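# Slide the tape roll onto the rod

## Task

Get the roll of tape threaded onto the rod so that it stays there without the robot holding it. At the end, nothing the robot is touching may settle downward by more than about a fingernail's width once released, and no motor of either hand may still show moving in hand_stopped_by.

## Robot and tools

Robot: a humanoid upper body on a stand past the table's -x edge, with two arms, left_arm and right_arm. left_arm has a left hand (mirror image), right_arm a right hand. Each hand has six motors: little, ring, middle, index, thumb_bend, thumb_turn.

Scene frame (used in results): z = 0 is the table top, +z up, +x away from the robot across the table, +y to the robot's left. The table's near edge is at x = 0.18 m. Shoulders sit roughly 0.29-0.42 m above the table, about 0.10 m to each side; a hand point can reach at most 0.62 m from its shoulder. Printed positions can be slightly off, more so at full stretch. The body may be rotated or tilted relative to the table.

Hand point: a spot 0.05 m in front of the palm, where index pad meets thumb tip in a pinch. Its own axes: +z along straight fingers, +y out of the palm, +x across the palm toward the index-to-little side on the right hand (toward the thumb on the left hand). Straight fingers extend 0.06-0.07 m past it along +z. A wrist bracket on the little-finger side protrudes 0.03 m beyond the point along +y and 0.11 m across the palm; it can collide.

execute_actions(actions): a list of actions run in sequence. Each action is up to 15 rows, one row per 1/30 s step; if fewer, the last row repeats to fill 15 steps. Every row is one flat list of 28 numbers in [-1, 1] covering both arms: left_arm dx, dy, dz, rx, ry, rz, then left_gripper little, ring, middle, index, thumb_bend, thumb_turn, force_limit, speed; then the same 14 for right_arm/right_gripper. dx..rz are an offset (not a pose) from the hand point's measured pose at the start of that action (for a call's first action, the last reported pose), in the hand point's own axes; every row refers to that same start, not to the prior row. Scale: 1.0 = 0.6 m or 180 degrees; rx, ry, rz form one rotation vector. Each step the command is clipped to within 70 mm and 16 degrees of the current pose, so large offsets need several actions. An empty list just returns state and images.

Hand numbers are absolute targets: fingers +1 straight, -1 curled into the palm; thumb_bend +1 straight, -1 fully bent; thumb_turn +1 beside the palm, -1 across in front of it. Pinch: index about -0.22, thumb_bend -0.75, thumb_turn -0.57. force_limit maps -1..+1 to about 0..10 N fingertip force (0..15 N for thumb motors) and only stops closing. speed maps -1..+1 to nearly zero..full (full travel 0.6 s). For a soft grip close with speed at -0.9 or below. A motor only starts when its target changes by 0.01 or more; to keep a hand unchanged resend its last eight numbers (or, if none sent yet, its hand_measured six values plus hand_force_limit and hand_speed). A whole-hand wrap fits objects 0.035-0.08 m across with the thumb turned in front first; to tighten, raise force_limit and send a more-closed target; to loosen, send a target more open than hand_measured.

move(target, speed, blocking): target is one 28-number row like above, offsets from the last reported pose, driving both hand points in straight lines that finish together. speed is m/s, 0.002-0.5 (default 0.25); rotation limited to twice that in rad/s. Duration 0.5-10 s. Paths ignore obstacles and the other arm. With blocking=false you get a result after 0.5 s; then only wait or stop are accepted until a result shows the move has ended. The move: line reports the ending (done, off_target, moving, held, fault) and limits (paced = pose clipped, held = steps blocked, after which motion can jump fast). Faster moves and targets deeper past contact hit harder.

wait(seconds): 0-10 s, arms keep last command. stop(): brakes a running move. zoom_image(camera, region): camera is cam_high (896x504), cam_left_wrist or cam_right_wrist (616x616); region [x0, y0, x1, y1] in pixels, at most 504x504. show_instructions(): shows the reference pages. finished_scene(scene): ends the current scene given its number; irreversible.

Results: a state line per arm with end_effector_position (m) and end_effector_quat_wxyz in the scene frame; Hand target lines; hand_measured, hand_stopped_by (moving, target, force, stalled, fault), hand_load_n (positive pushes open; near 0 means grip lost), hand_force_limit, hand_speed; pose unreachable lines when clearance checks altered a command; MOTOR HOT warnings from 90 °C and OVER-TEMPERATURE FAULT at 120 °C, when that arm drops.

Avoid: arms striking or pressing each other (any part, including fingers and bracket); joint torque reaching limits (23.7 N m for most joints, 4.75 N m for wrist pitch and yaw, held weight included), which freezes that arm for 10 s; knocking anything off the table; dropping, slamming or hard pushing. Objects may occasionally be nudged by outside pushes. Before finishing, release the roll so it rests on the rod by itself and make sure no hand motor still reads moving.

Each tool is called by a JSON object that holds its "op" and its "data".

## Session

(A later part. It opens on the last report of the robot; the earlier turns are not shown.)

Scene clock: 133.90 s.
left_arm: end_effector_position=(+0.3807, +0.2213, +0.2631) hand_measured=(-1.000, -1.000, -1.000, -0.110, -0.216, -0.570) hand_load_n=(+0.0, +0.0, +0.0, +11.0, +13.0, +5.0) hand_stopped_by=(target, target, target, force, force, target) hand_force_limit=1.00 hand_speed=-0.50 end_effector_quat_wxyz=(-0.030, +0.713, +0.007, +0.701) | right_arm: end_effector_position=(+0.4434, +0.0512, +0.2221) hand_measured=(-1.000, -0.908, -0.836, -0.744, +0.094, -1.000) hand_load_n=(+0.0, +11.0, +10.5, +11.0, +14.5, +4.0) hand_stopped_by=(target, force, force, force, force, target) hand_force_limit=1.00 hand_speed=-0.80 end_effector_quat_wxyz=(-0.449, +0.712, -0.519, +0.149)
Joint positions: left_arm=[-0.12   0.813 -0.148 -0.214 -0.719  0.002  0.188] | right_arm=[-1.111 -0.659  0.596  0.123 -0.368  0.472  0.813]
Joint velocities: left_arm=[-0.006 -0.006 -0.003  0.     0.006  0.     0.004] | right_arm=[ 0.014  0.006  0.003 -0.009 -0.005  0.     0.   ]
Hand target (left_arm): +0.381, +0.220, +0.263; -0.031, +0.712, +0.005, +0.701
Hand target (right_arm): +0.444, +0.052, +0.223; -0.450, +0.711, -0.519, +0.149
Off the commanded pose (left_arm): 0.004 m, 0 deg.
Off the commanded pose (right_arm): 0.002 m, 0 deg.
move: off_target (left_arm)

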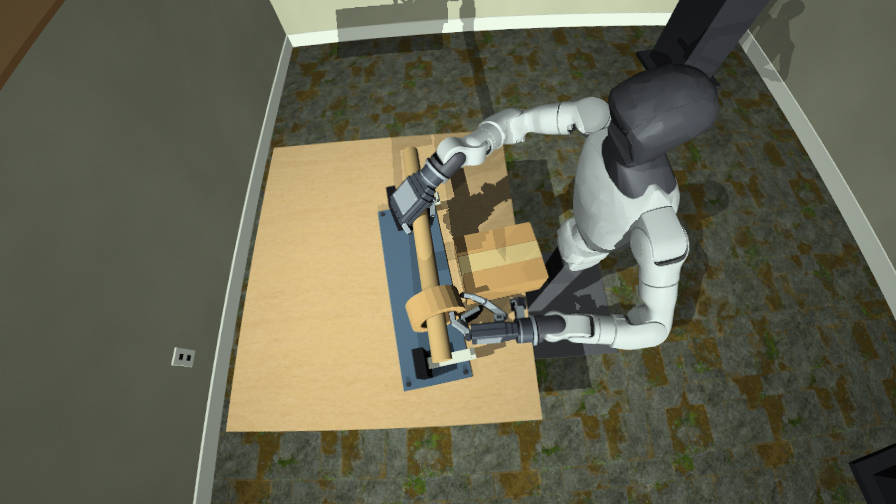

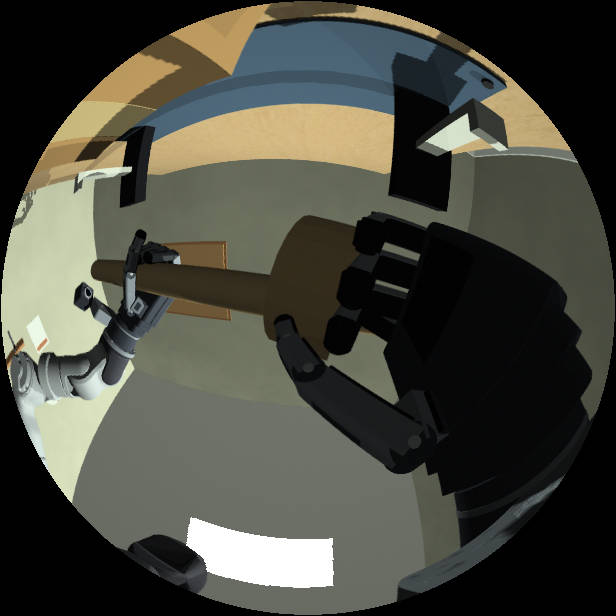

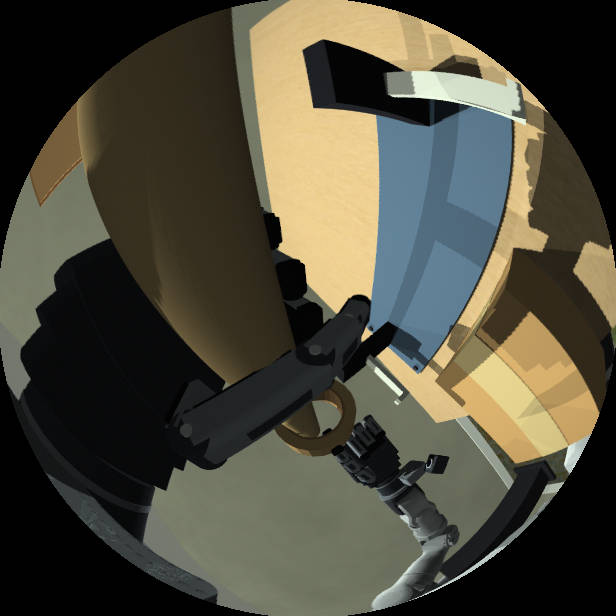

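{"op": "move", "data": {"target": [0,0,0,0,0,0,-1,-1,-1,0.1,0.3,-0.57,1,-0.6,0,0,0,0,0,0,-1,-0.98,-0.98,-0.98,-1,-1,1,-0.8]}}

{"op": "move", "data": {"target": [0,-0.06,-0.02,0,0,0,-1,-1,-1,0.1,0.3,-0.57,1,-0.6,0,0,0,0,0,0,-1,-0.98,-0.98,-0.98,-1,-1,1,-0.8], "speed": 0.04}}

{"op": "move", "data": {"target": [0,-0.2,-0.12,0,0,0,-1,-1,-1,0.1,0.3,-0.57,1,-0.6,-0.03,0.1,0.055,0,0,0,-1,-0.98,-0.98,-0.98,-1,-1,1,-0.8], "speed": 0.08}}

{"op": "zoom_image", "data": {"camera": "cam_high", "region": [330,130,630,430]}}

Scene clock: 141.30 s.
left_arm: end_effector_position=(+0.3800, +0.2174, +0.2639) hand_measured=(-1.000, -1.000, -1.000, +0.100, +0.300, -0.570) hand_load_n=(+0.0, +0.0, +0.0, -2.0, +0.0, +0.0) hand_stopped_by=(target, target, target, target, target, target) hand_force_limit=1.00 hand_speed=-0.60 end_effector_quat_wxyz=(-0.025, +0.711, +0.003, +0.702) | right_arm: end_effector_position=(+0.4427, +0.0470, +0.2145) hand_measured=(-1.000, -0.908, -0.836, -0.744, +0.094, -1.000) hand_load_n=(+0.0, +10.5, +11.0, +13.0, +14.0, +4.5) hand_stopped_by=(target, force, force, force, force, target) hand_force_limit=1.00 hand_speed=-0.80 end_effector_quat_wxyz=(-0.438, +0.714, -0.526, +0.149)
Joint positions: left_arm=[-0.121  0.813 -0.153 -0.218 -0.719 -0.002  0.181] | right_arm=[-1.102 -0.659  0.604  0.128 -0.374  0.479  0.817]
Joint velocities: left_arm=[ 0.    -0.012  0.     0.     0.005  0.     0.   ] | right_arm=[ 0.002 -0.009  0.011  0.018  0.003  0.     0.   ]
Hand target (left_arm): +0.381, +0.221, +0.263; -0.030, +0.713, +0.007, +0.701
Hand target (right_arm): +0.443, +0.051, +0.222; -0.449, +0.712, -0.519, +0.149
Off the commanded pose (left_arm): 0.004 m, 1 deg.
Off the commanded pose (right_arm): 0.009 m, 1 deg.
move: off_target (left_arm, right_arm)

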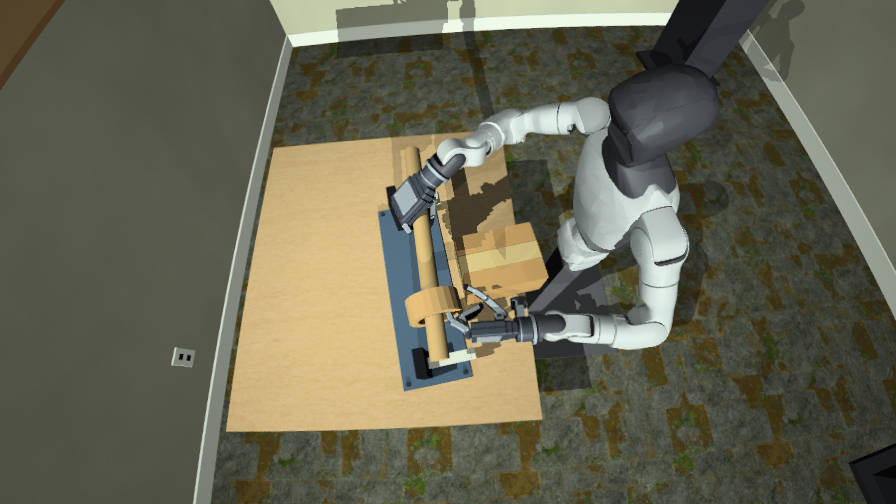

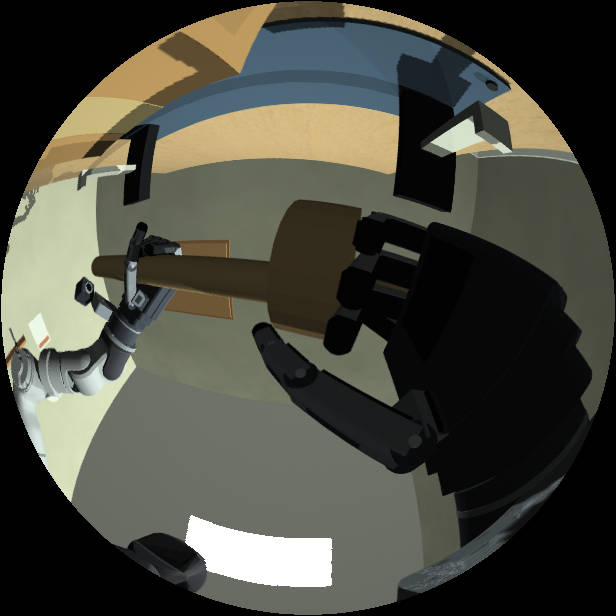

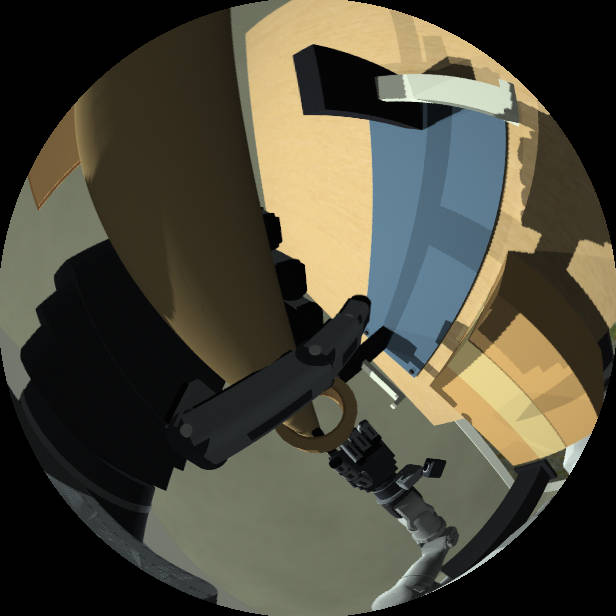

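Scene clock: 142.50 s.
left_arm: end_effector_position=(+0.3684, +0.2517, +0.2662) hand_measured=(-1.000, -1.000, -1.000, +0.100, +0.300, -0.570) hand_load_n=(+0.0, +0.0, +0.0, +0.0, +0.0, +0.0) hand_stopped_by=(target, target, target, target, target, target) hand_force_limit=1.00 hand_speed=-0.60 end_effector_quat_wxyz=(-0.024, +0.711, +0.001, +0.703) | right_arm: end_effector_position=(+0.4399, +0.0449, +0.2075) hand_measured=(-1.000, -0.908, -0.836, -0.744, +0.094, -1.000) hand_load_n=(+0.0, +10.5, +11.0, +13.0, +14.0, +4.5) hand_stopped_by=(target, force, force, force, force, target) hand_force_limit=1.00 hand_speed=-0.80 end_effector_quat_wxyz=(-0.429, +0.718, -0.528, +0.147)
Joint positions: left_arm=[-0.053  0.869 -0.041 -0.134 -0.784 -0.066  0.03 ] | right_arm=[-1.094 -0.66   0.614  0.131 -0.376  0.479  0.823]
Joint velocities: left_arm=[ 0.     0.003 -0.002  0.     0.     0.    -0.006] | right_arm=[-0.005  0.011 -0.009 -0.003  0.009  0.     0.   ]
Hand target (left_arm): +0.368, +0.253, +0.266; -0.023, +0.710, +0.003, +0.703
Hand target (right_arm): +0.443, +0.047, +0.214; -0.438, +0.714, -0.526, +0.149
Off the commanded pose (left_arm): 0.002 m, 0 deg.
Off the commanded pose (right_arm): 0.008 m, 1 deg.
move: off_target (right_arm)

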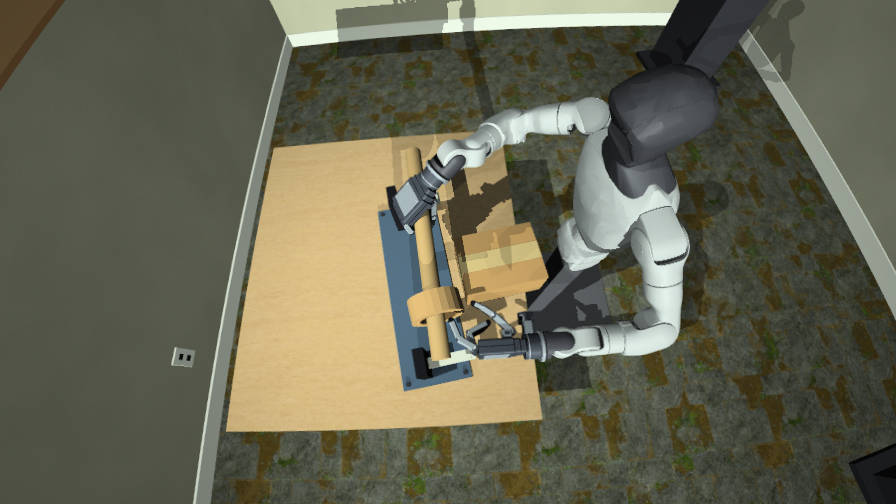

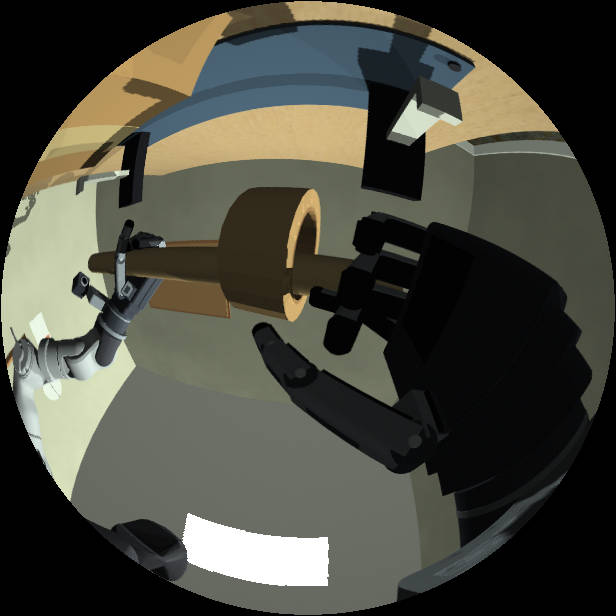

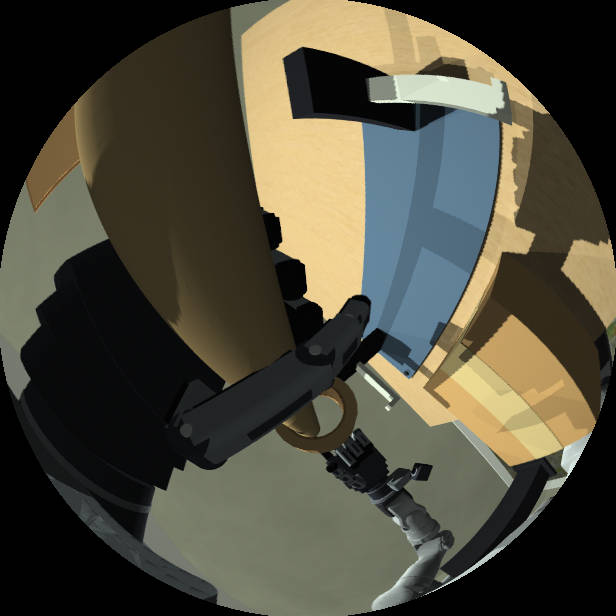

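Scene clock: 144.57 s.
left_arm: end_effector_position=(+0.2971, +0.3697, +0.2737) hand_measured=(-1.000, -1.000, -1.000, +0.100, +0.300, -0.570) hand_load_n=(+0.0, +0.0, +0.0, +0.0, +0.0, +0.0) hand_stopped_by=(target, target, target, target, target, target) hand_force_limit=1.00 hand_speed=-0.60 end_effector_quat_wxyz=(-0.020, +0.707, +0.002, +0.706) | right_arm: end_effector_position=(+0.4163, +0.0665, +0.1379) hand_measured=(-1.000, -0.908, -0.836, -0.744, +0.094, -1.000) hand_load_n=(+0.0, +10.5, +11.0, +13.0, +14.0, +4.5) hand_stopped_by=(target, force, force, force, force, target) hand_force_limit=1.00 hand_speed=-0.80 end_effector_quat_wxyz=(-0.417, +0.720, -0.536, +0.143)
Joint positions: left_arm=[ 0.12   0.99   0.296  0.351 -1.019 -0.259 -0.611] | right_arm=[-0.943 -0.516  0.707  0.143 -0.467  0.529  0.66 ]
Joint velocities: left_arm=[ 0.002  0.     0.018 -0.002  0.003  0.    -0.005] | right_arm=[-0.002 -0.014  0.002  0.    -0.008  0.     0.   ]
Hand target (left_arm): +0.297, +0.370, +0.276; -0.020, +0.705, +0.002, +0.709
Hand target (right_arm): +0.420, +0.071, +0.146; -0.430, +0.714, -0.533, +0.145
Off the commanded pose (left_arm): 0.006 m, 1 deg.
Off the commanded pose (right_arm): 0.010 m, 2 deg.
move: off_target (left_arm, right_arm)

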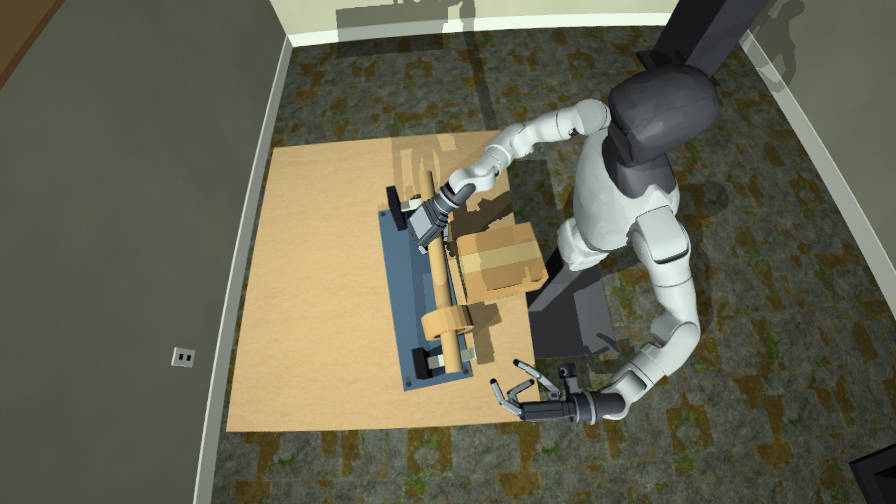

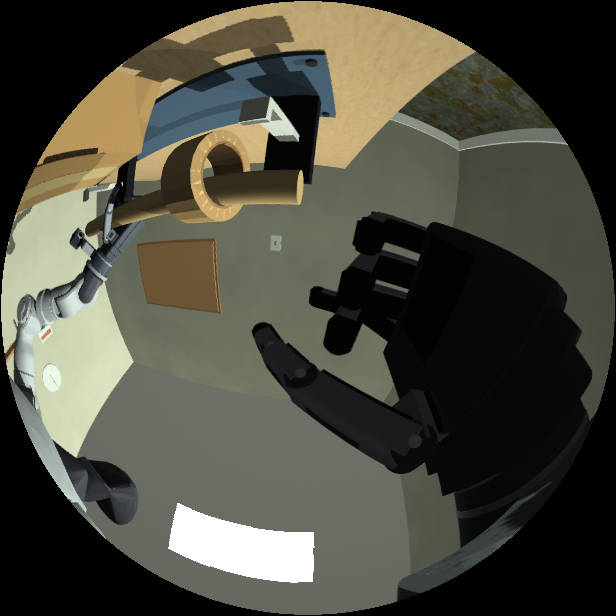

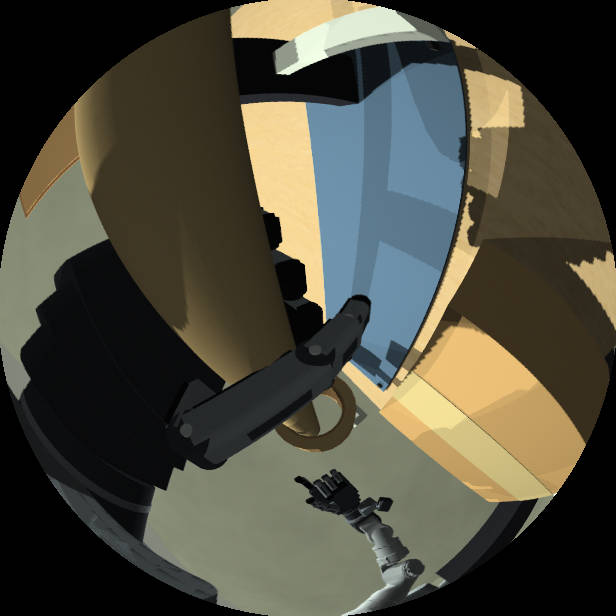

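Region (330, 130, 630, 430) of cam_high's 896x504 image, scaled by 1.680, with more detail than that image has.

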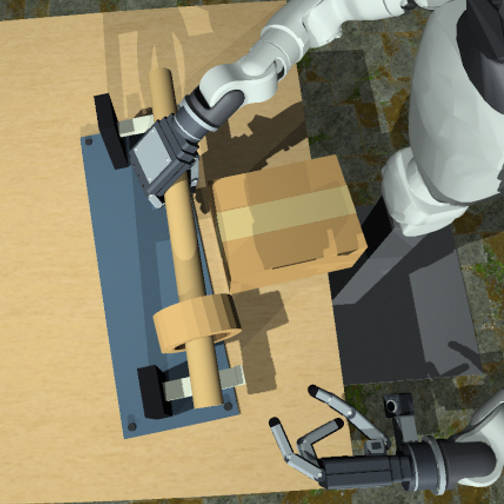

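{"op": "move", "data": {"target": [0,0,0,0,0,0,-1,-1,-1,0.1,0.3,-0.57,1,-0.6,0.022,-0.02,0.02,0.005,-0.01,0.005,-1,-0.98,-0.98,-0.98,-1,-1,1,-0.8], "speed": 0.03}}

{"op": "move", "data": {"target": [0,0,0,0,0,0,-1,-1,-1,0.1,0.3,-0.57,1,-0.6,0.002,0.028,0.015,0.005,-0.005,0.008,-1,-0.98,-0.98,-0.98,-1,-1,1,-0.8], "speed": 0.03}}

{"op": "zoom_image", "data": {"camera": "cam_high", "region": [330,130,630,430]}}

Scene clock: 169.50 s.
left_arm: end_effector_position=(+0.2970, +0.3697, +0.2738) hand_measured=(-1.000, -1.000, -1.000, +0.100, +0.300, -0.570) hand_load_n=(+0.0, +0.0, +0.0, +0.0, +0.0, +0.0) hand_stopped_by=(target, target, target, target, target, target) hand_force_limit=1.00 hand_speed=-0.60 end_effector_quat_wxyz=(-0.020, +0.707, +0.002, +0.707) | right_arm: end_effector_position=(+0.4344, +0.0528, +0.1275) hand_measured=(-1.000, -0.908, -0.836, -0.744, +0.094, -1.000) hand_load_n=(+0.0, +10.5, +11.0, +13.0, +14.0, +4.5) hand_stopped_by=(target, force, force, force, force, target) hand_force_limit=1.00 hand_speed=-0.80 end_effector_quat_wxyz=(-0.418, +0.719, -0.538, +0.137)
Joint positions: left_arm=[ 0.12   0.99   0.296  0.351 -1.019 -0.259 -0.612] | right_arm=[-0.963 -0.512  0.661  0.35  -0.441  0.335  0.62 ]
Joint velocities: left_arm=[-0.005  0.015 -0.009 -0.003  0.005  0.     0.   ] | right_arm=[-0.006  0.032 -0.02   0.006 -0.002 -0.023  0.   ]
Hand target (left_arm): +0.297, +0.370, +0.274; -0.020, +0.707, +0.002, +0.706
Hand target (right_arm): +0.437, +0.061, +0.138; -0.434, +0.714, -0.534, +0.133
Off the commanded pose (left_arm): 0.000 m, 0 deg.
Off the commanded pose (right_arm): 0.012 m, 2 deg.
move: off_target (right_arm)

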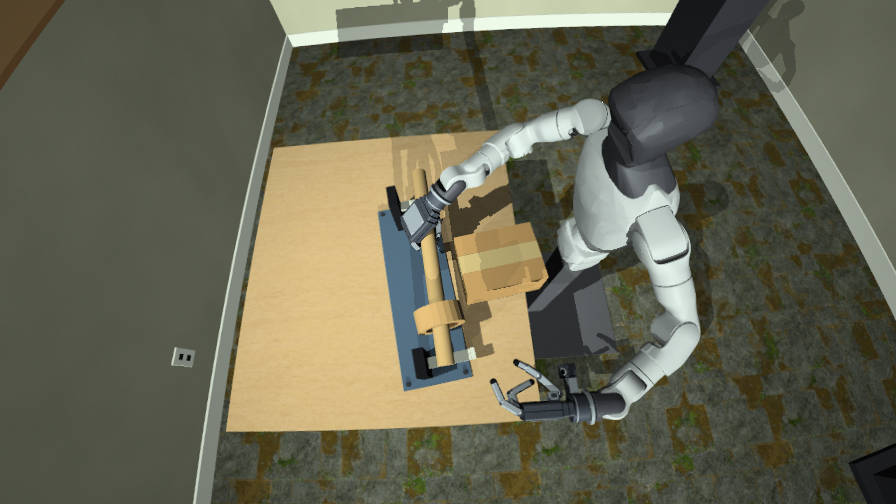

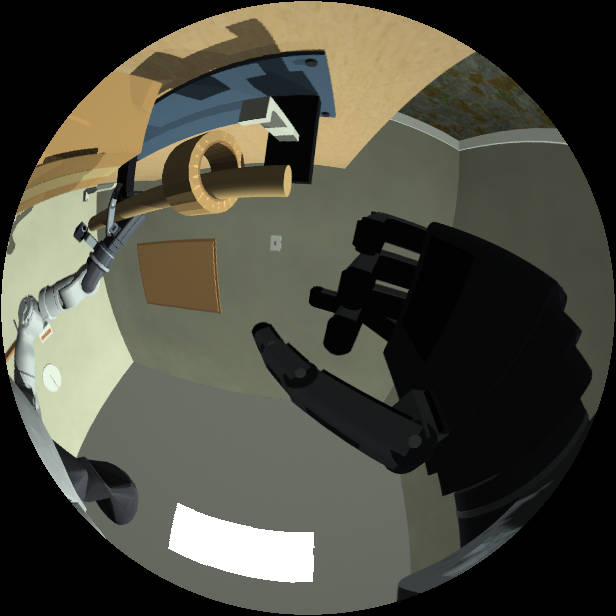

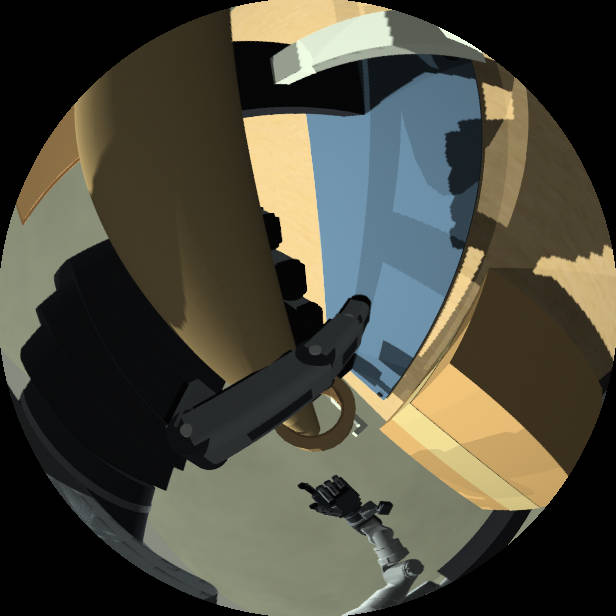

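Scene clock: 170.47 s.
left_arm: end_effector_position=(+0.2970, +0.3697, +0.2738) hand_measured=(-1.000, -1.000, -1.000, +0.100, +0.300, -0.570) hand_load_n=(+0.0, +0.0, +0.0, +0.0, +0.0, +0.0) hand_stopped_by=(target, target, target, target, target, target) hand_force_limit=1.00 hand_speed=-0.60 end_effector_quat_wxyz=(-0.020, +0.707, +0.002, +0.707) | right_arm: end_effector_position=(+0.4272, +0.0466, +0.1000) hand_measured=(-1.000, -0.908, -0.836, -0.744, +0.094, -1.000) hand_load_n=(+0.0, +10.5, +11.0, +13.0, +14.0, +4.5) hand_stopped_by=(target, force, force, force, force, target) hand_force_limit=1.00 hand_speed=-0.80 end_effector_quat_wxyz=(-0.414, +0.714, -0.549, +0.132)
Joint positions: left_arm=[ 0.12   0.99   0.296  0.351 -1.019 -0.259 -0.612] | right_arm=[-0.896 -0.492  0.668  0.398 -0.444  0.294  0.545]
Joint velocities: left_arm=[ 0.006  0.     0.014 -0.003 -0.003  0.     0.   ] | right_arm=[ 0.002  0.    -0.002  0.009 -0.009 -0.002  0.   ]
Hand target (left_arm): +0.297, +0.370, +0.274; -0.020, +0.707, +0.002, +0.707
Hand target (right_arm): +0.431, +0.054, +0.110; -0.430, +0.708, -0.544, +0.130
Off the commanded pose (left_arm): 0.000 m, 0 deg.
Off the commanded pose (right_arm): 0.012 m, 2 deg.
move: off_target (right_arm)

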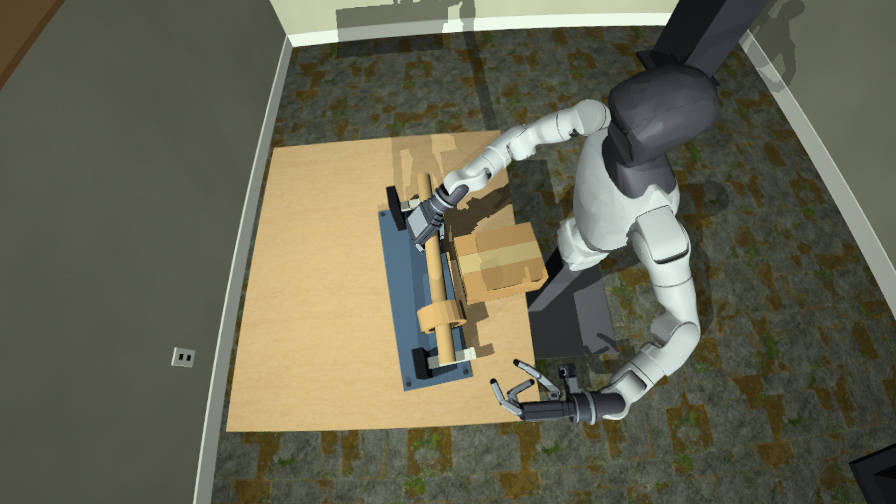

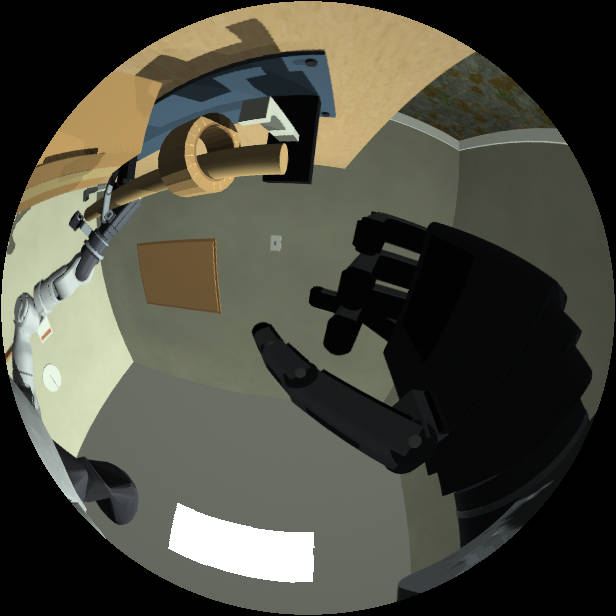

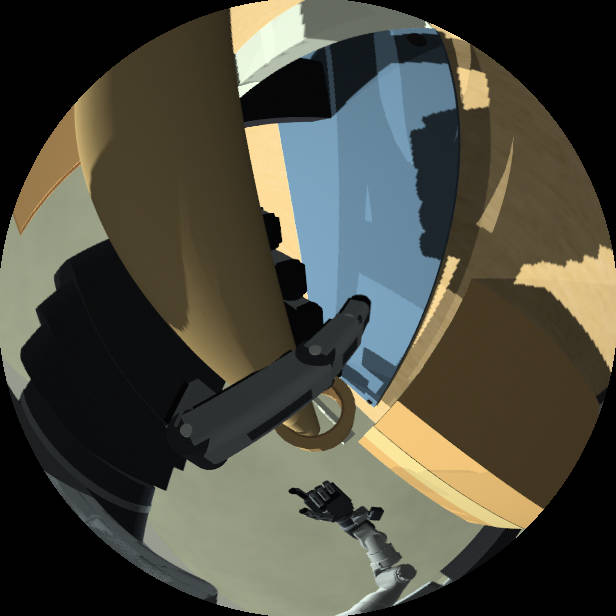

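Region (330, 130, 630, 430) of cam_high's 896x504 image, scaled by 1.680, with more detail than that image has.

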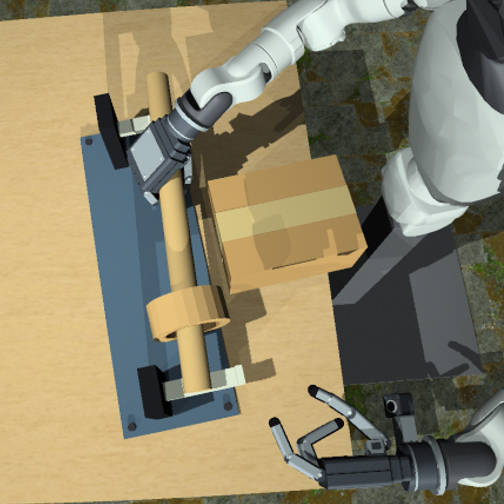

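{"op": "move", "data": {"target": [0,0,0,0,0,0,-1,-1,-1,0.1,0.3,-0.57,1,-0.6,-0.027,-0.04,0.04,0.008,-0.018,0.008,-1,-0.98,-0.98,-0.98,-1,-1,1,-0.8], "speed": 0.03}}

{"op": "zoom_image", "data": {"camera": "cam_high", "region": [330,130,630,430]}}

Scene clock: 177.20 s.
left_arm: end_effector_position=(+0.2970, +0.3697, +0.2738) hand_measured=(-1.000, -1.000, -1.000, +0.100, +0.300, -0.570) hand_load_n=(+0.0, +0.0, +0.0, +0.0, +0.0, +0.0) hand_stopped_by=(target, target, target, target, target, target) hand_force_limit=1.00 hand_speed=-0.60 end_effector_quat_wxyz=(-0.020, +0.707, +0.002, +0.707) | right_arm: end_effector_position=(+0.4492, +0.0654, +0.0961) hand_measured=(-1.000, -0.908, -0.836, -0.744, +0.094, -1.000) hand_load_n=(+0.0, +10.5, +11.0, +13.0, +14.0, +4.5) hand_stopped_by=(target, force, force, force, force, target) hand_force_limit=1.00 hand_speed=-0.80 end_effector_quat_wxyz=(-0.424, +0.712, -0.547, +0.117)
Joint positions: left_arm=[ 0.12   0.99   0.296  0.351 -1.019 -0.259 -0.612] | right_arm=[-1.05  -0.358  0.641  0.81  -0.443  0.068  0.481]
Joint velocities: left_arm=[ 0.009  0.003  0.    -0.003  0.     0.     0.   ] | right_arm=[-0.002  0.006 -0.009  0.023 -0.006 -0.009  0.   ]
Hand target (left_arm): +0.297, +0.370, +0.274; -0.020, +0.707, +0.002, +0.707
Hand target (right_arm): +0.453, +0.074, +0.107; -0.441, +0.706, -0.543, +0.113
Off the commanded pose (left_arm): 0.000 m, 0 deg.
Off the commanded pose (right_arm): 0.014 m, 2 deg.
move: off_target (right_arm)

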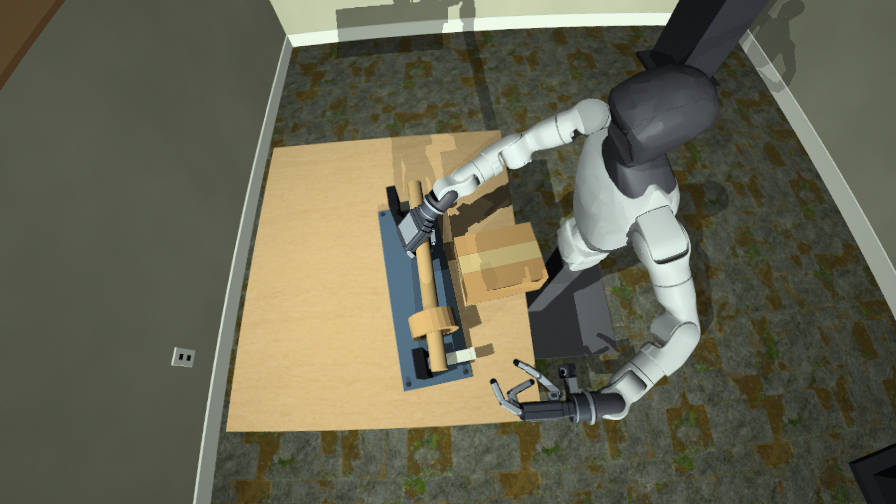

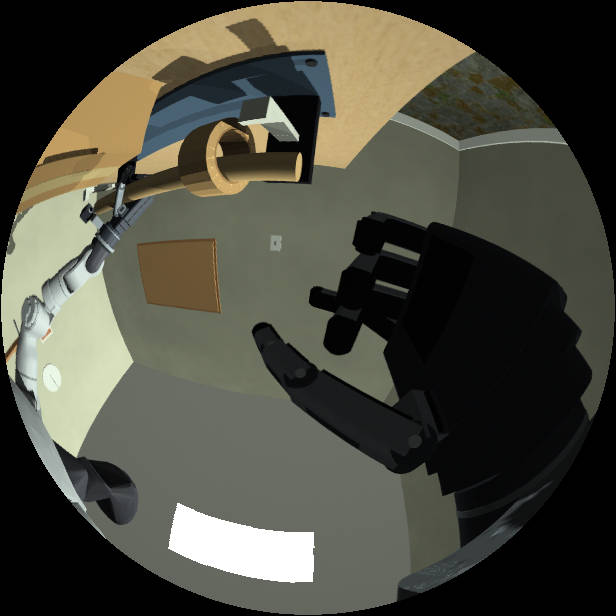

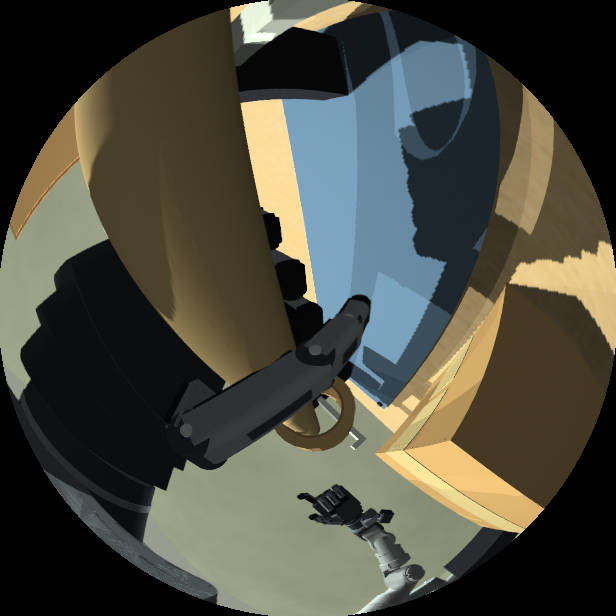

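Region (330, 130, 630, 430) of cam_high's 896x504 image, scaled by 1.680, with more detail than that image has.

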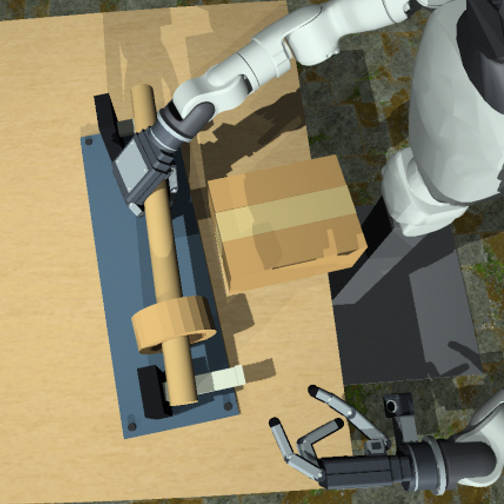

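{"op": "move", "data": {"target": [0,0,0,0,0,0,-1,-1,-1,0.1,0.3,-0.57,1,-0.6,-0.016,-0.01,-0.008,0.004,-0.015,0.0,-1,-0.98,-0.98,-0.98,-1,-1,1,-0.8], "speed": 0.02}}

{"op": "move", "data": {"target": [0,0,0,0,0,0,-1,-1,-1,0.1,0.3,-0.57,1,-0.6,-0.01,0.0,0.014,0,0,0,-1,-0.98,-0.98,-0.98,-1,-1,1,-0.8], "speed": 0.02}}

{"op": "zoom_image", "data": {"camera": "cam_high", "region": [330,130,630,430]}}

Scene clock: 183.90 s.
left_arm: end_effector_position=(+0.2970, +0.3697, +0.2738) hand_measured=(-1.000, -1.000, -1.000, +0.100, +0.300, -0.570) hand_load_n=(+0.0, +0.0, +0.0, +0.0, +0.0, +0.0) hand_stopped_by=(target, target, target, target, target, target) hand_force_limit=1.00 hand_speed=-0.60 end_effector_quat_wxyz=(-0.020, +0.707, +0.002, +0.707) | right_arm: end_effector_position=(+0.4442, +0.0652, +0.0970) hand_measured=(-1.000, -0.908, -0.836, -0.744, +0.094, -1.000) hand_load_n=(+0.0, +10.5, +11.0, +13.0, +14.0, +4.5) hand_stopped_by=(target, force, force, force, force, target) hand_force_limit=1.00 hand_speed=-0.80 end_effector_quat_wxyz=(-0.426, +0.718, -0.539, +0.109)
Joint positions: left_arm=[ 0.12   0.99   0.296  0.351 -1.019 -0.259 -0.612] | right_arm=[-1.032 -0.372  0.628  0.78  -0.45   0.045  0.5  ]
Joint velocities: left_arm=[-0.002 -0.006 -0.002 -0.003 -0.003  0.     0.   ] | right_arm=[-0.003  0.006 -0.006  0.    -0.014  0.     0.002]
Hand target (left_arm): +0.297, +0.370, +0.274; -0.020, +0.707, +0.002, +0.707
Hand target (right_arm): +0.447, +0.072, +0.106; -0.441, +0.713, -0.535, +0.105
Off the commanded pose (left_arm): 0.000 m, 0 deg.
Off the commanded pose (right_arm): 0.012 m, 2 deg.
move: off_target (right_arm)

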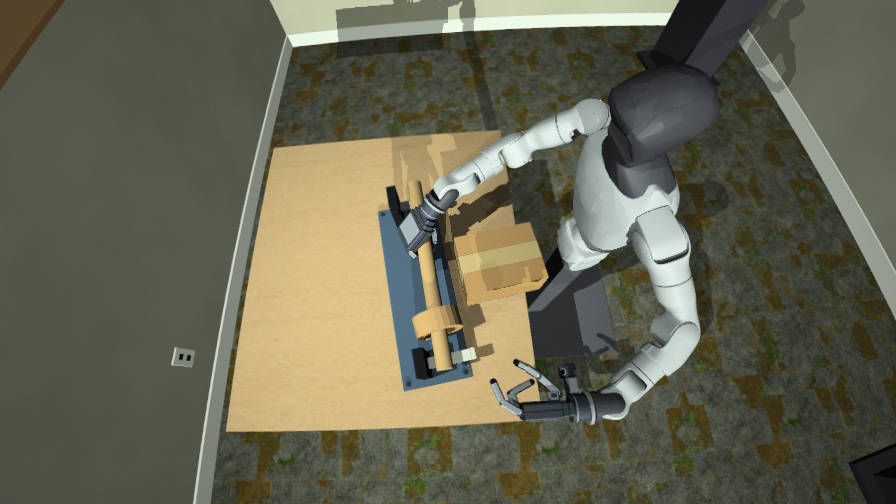

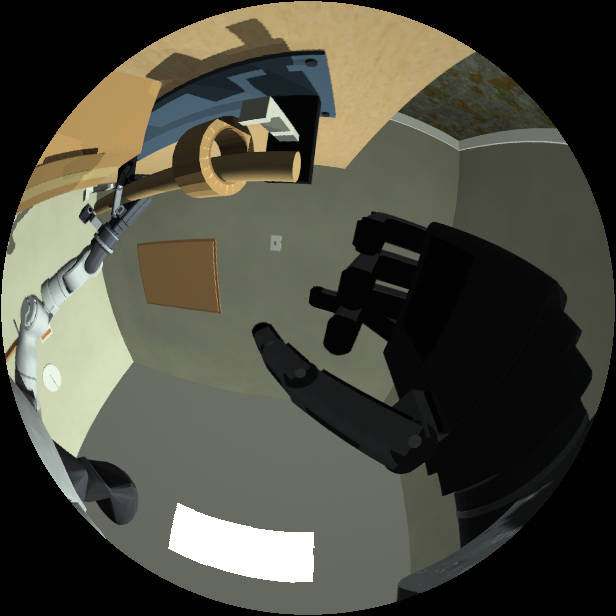

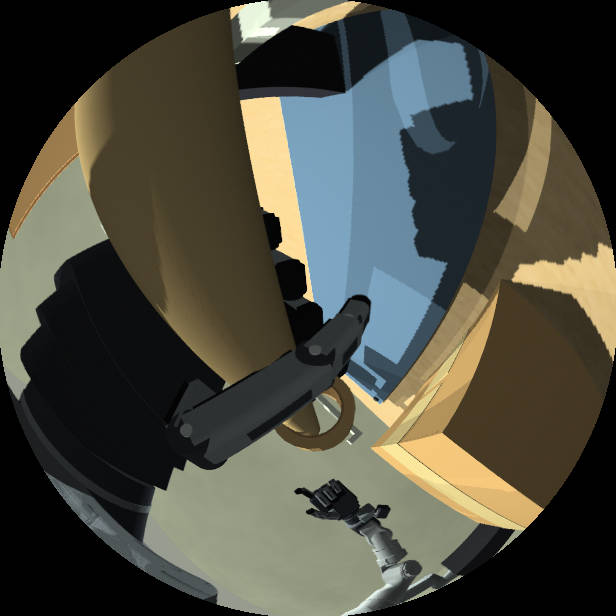

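Scene clock: 184.67 s.
left_arm: end_effector_position=(+0.2970, +0.3697, +0.2738) hand_measured=(-1.000, -1.000, -1.000, +0.100, +0.300, -0.570) hand_load_n=(+0.0, +0.0, +0.0, +0.0, +0.0, +0.0) hand_stopped_by=(target, target, target, target, target, target) hand_force_limit=1.00 hand_speed=-0.60 end_effector_quat_wxyz=(-0.020, +0.707, +0.002, +0.707) | right_arm: end_effector_position=(+0.4433, +0.0672, +0.0839) hand_measured=(-1.000, -0.908, -0.836, -0.744, +0.094, -1.000) hand_load_n=(+0.0, +10.5, +11.0, +13.0, +14.0, +4.5) hand_stopped_by=(target, force, force, force, force, target) hand_force_limit=1.00 hand_speed=-0.80 end_effector_quat_wxyz=(-0.411, +0.723, -0.544, +0.110)
Joint positions: left_arm=[ 0.12   0.99   0.296  0.351 -1.019 -0.259 -0.612] | right_arm=[-1.064 -0.32   0.639  0.898 -0.469  0.019  0.479]
Joint velocities: left_arm=[-0.006  0.     0.002  0.    -0.008  0.     0.   ] | right_arm=[ 0.    -0.015  0.     0.032 -0.021  0.     0.   ]
Hand target (left_arm): +0.297, +0.370, +0.274; -0.020, +0.707, +0.002, +0.707
Hand target (right_arm): +0.447, +0.075, +0.093; -0.426, +0.718, -0.539, +0.108
Off the commanded pose (left_arm): 0.000 m, 0 deg.
Off the commanded pose (right_arm): 0.013 m, 2 deg.
move: off_target (right_arm)

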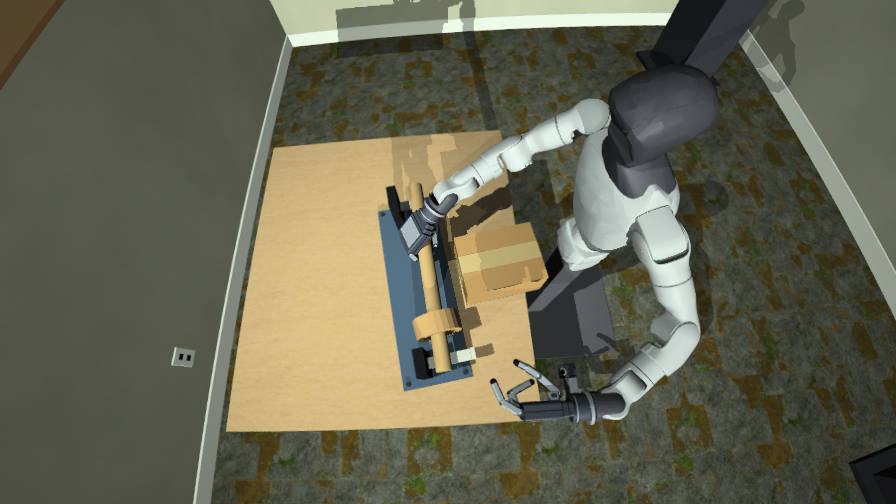

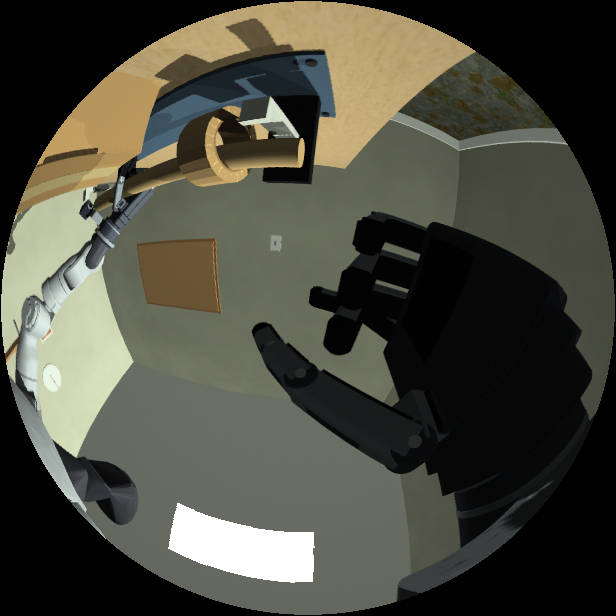

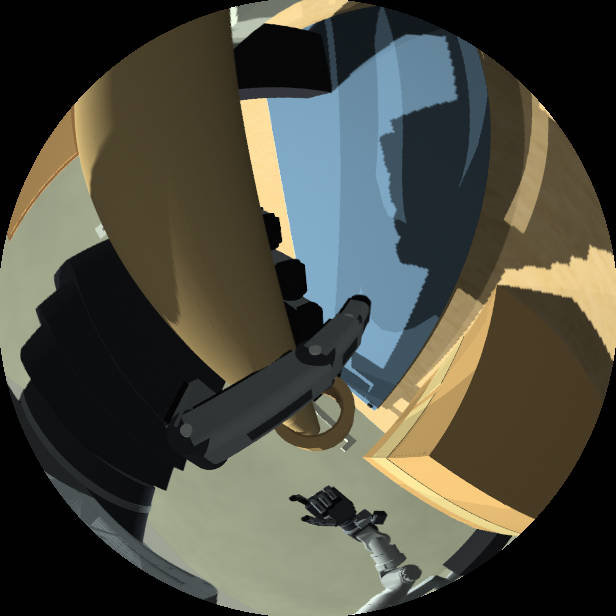

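Region (330, 130, 630, 430) of cam_high's 896x504 image, scaled by 1.680, with more detail than that image has.

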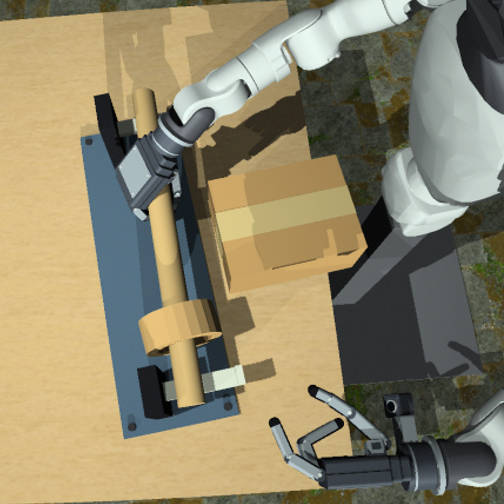

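{"op": "move", "data": {"target": [0,0,0,0,0,0,-1,-1,-1,0.1,0.3,-0.57,1,-0.6,-0.008,0.012,0.016,0,0,0,-1,-0.98,-0.98,-0.98,-1,-1,1,-0.8], "speed": 0.02}}

{"op": "zoom_image", "data": {"camera": "cam_high", "region": [330,130,630,430]}}

Scene clock: 190.20 s.
left_arm: end_effector_position=(+0.2970, +0.3697, +0.2738) hand_measured=(-1.000, -1.000, -1.000, +0.100, +0.300, -0.570) hand_load_n=(+0.0, +0.0, +0.0, +0.0, +0.0, +0.0) hand_stopped_by=(target, target, target, target, target, target) hand_force_limit=1.00 hand_speed=-0.60 end_effector_quat_wxyz=(-0.020, +0.707, +0.002, +0.707) | right_arm: end_effector_position=(+0.4446, +0.0718, +0.0746) hand_measured=(-1.000, -0.908, -0.836, -0.744, +0.094, -1.000) hand_load_n=(+0.0, +10.0, +10.5, +12.5, +14.0, +4.5) hand_stopped_by=(target, force, force, force, force, target) hand_force_limit=1.00 hand_speed=-0.80 end_effector_quat_wxyz=(-0.409, +0.721, -0.547, +0.112)
Joint positions: left_arm=[ 0.12   0.99   0.296  0.351 -1.019 -0.259 -0.612] | right_arm=[-1.1   -0.266  0.645  1.036 -0.475 -0.031  0.425]
Joint velocities: left_arm=[ 0.003 -0.005 -0.02   0.008  0.002  0.     0.   ] | right_arm=[-0.018 -0.003 -0.018  0.029  0.006 -0.015 -0.005]
Hand target (left_arm): +0.297, +0.370, +0.274; -0.020, +0.707, +0.002, +0.707
Hand target (right_arm): +0.442, +0.076, +0.073; -0.411, +0.723, -0.545, +0.109
Off the commanded pose (left_arm): 0.000 m, 0 deg.
Off the commanded pose (right_arm): 0.004 m, 0 deg.
move: off_target (right_arm)

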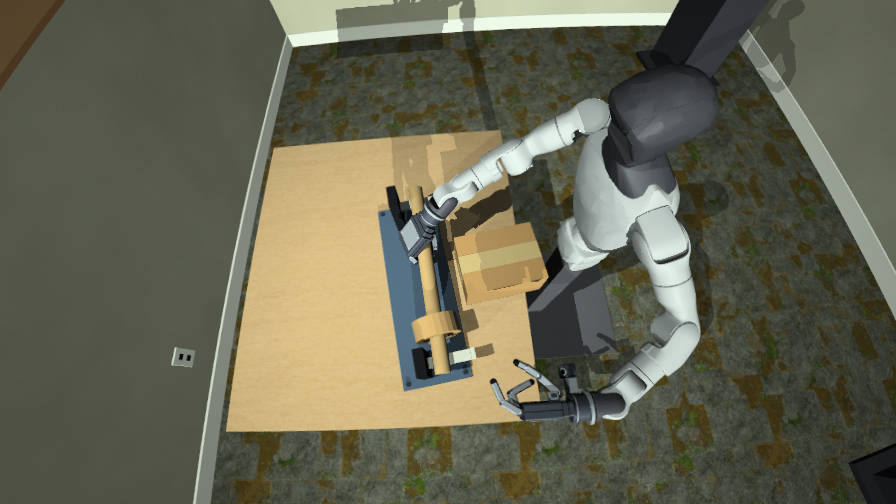

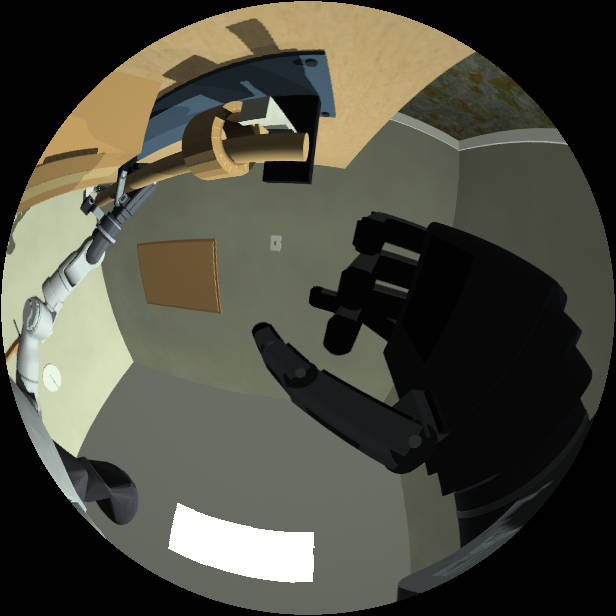

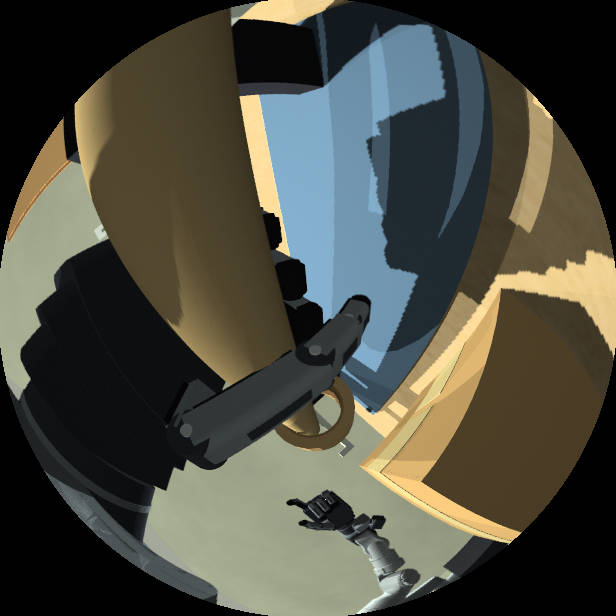

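Region (330, 130, 630, 430) of cam_high's 896x504 image, scaled by 1.680, with more detail than that image has.

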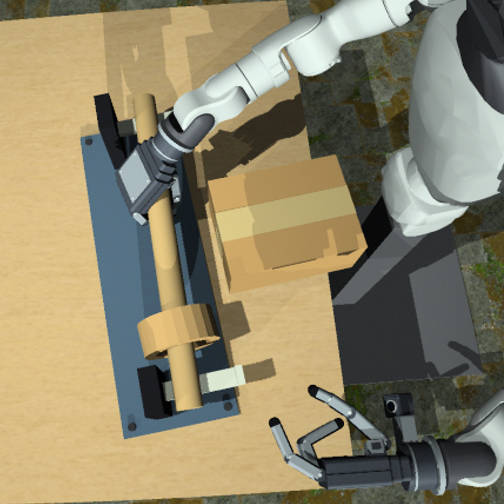

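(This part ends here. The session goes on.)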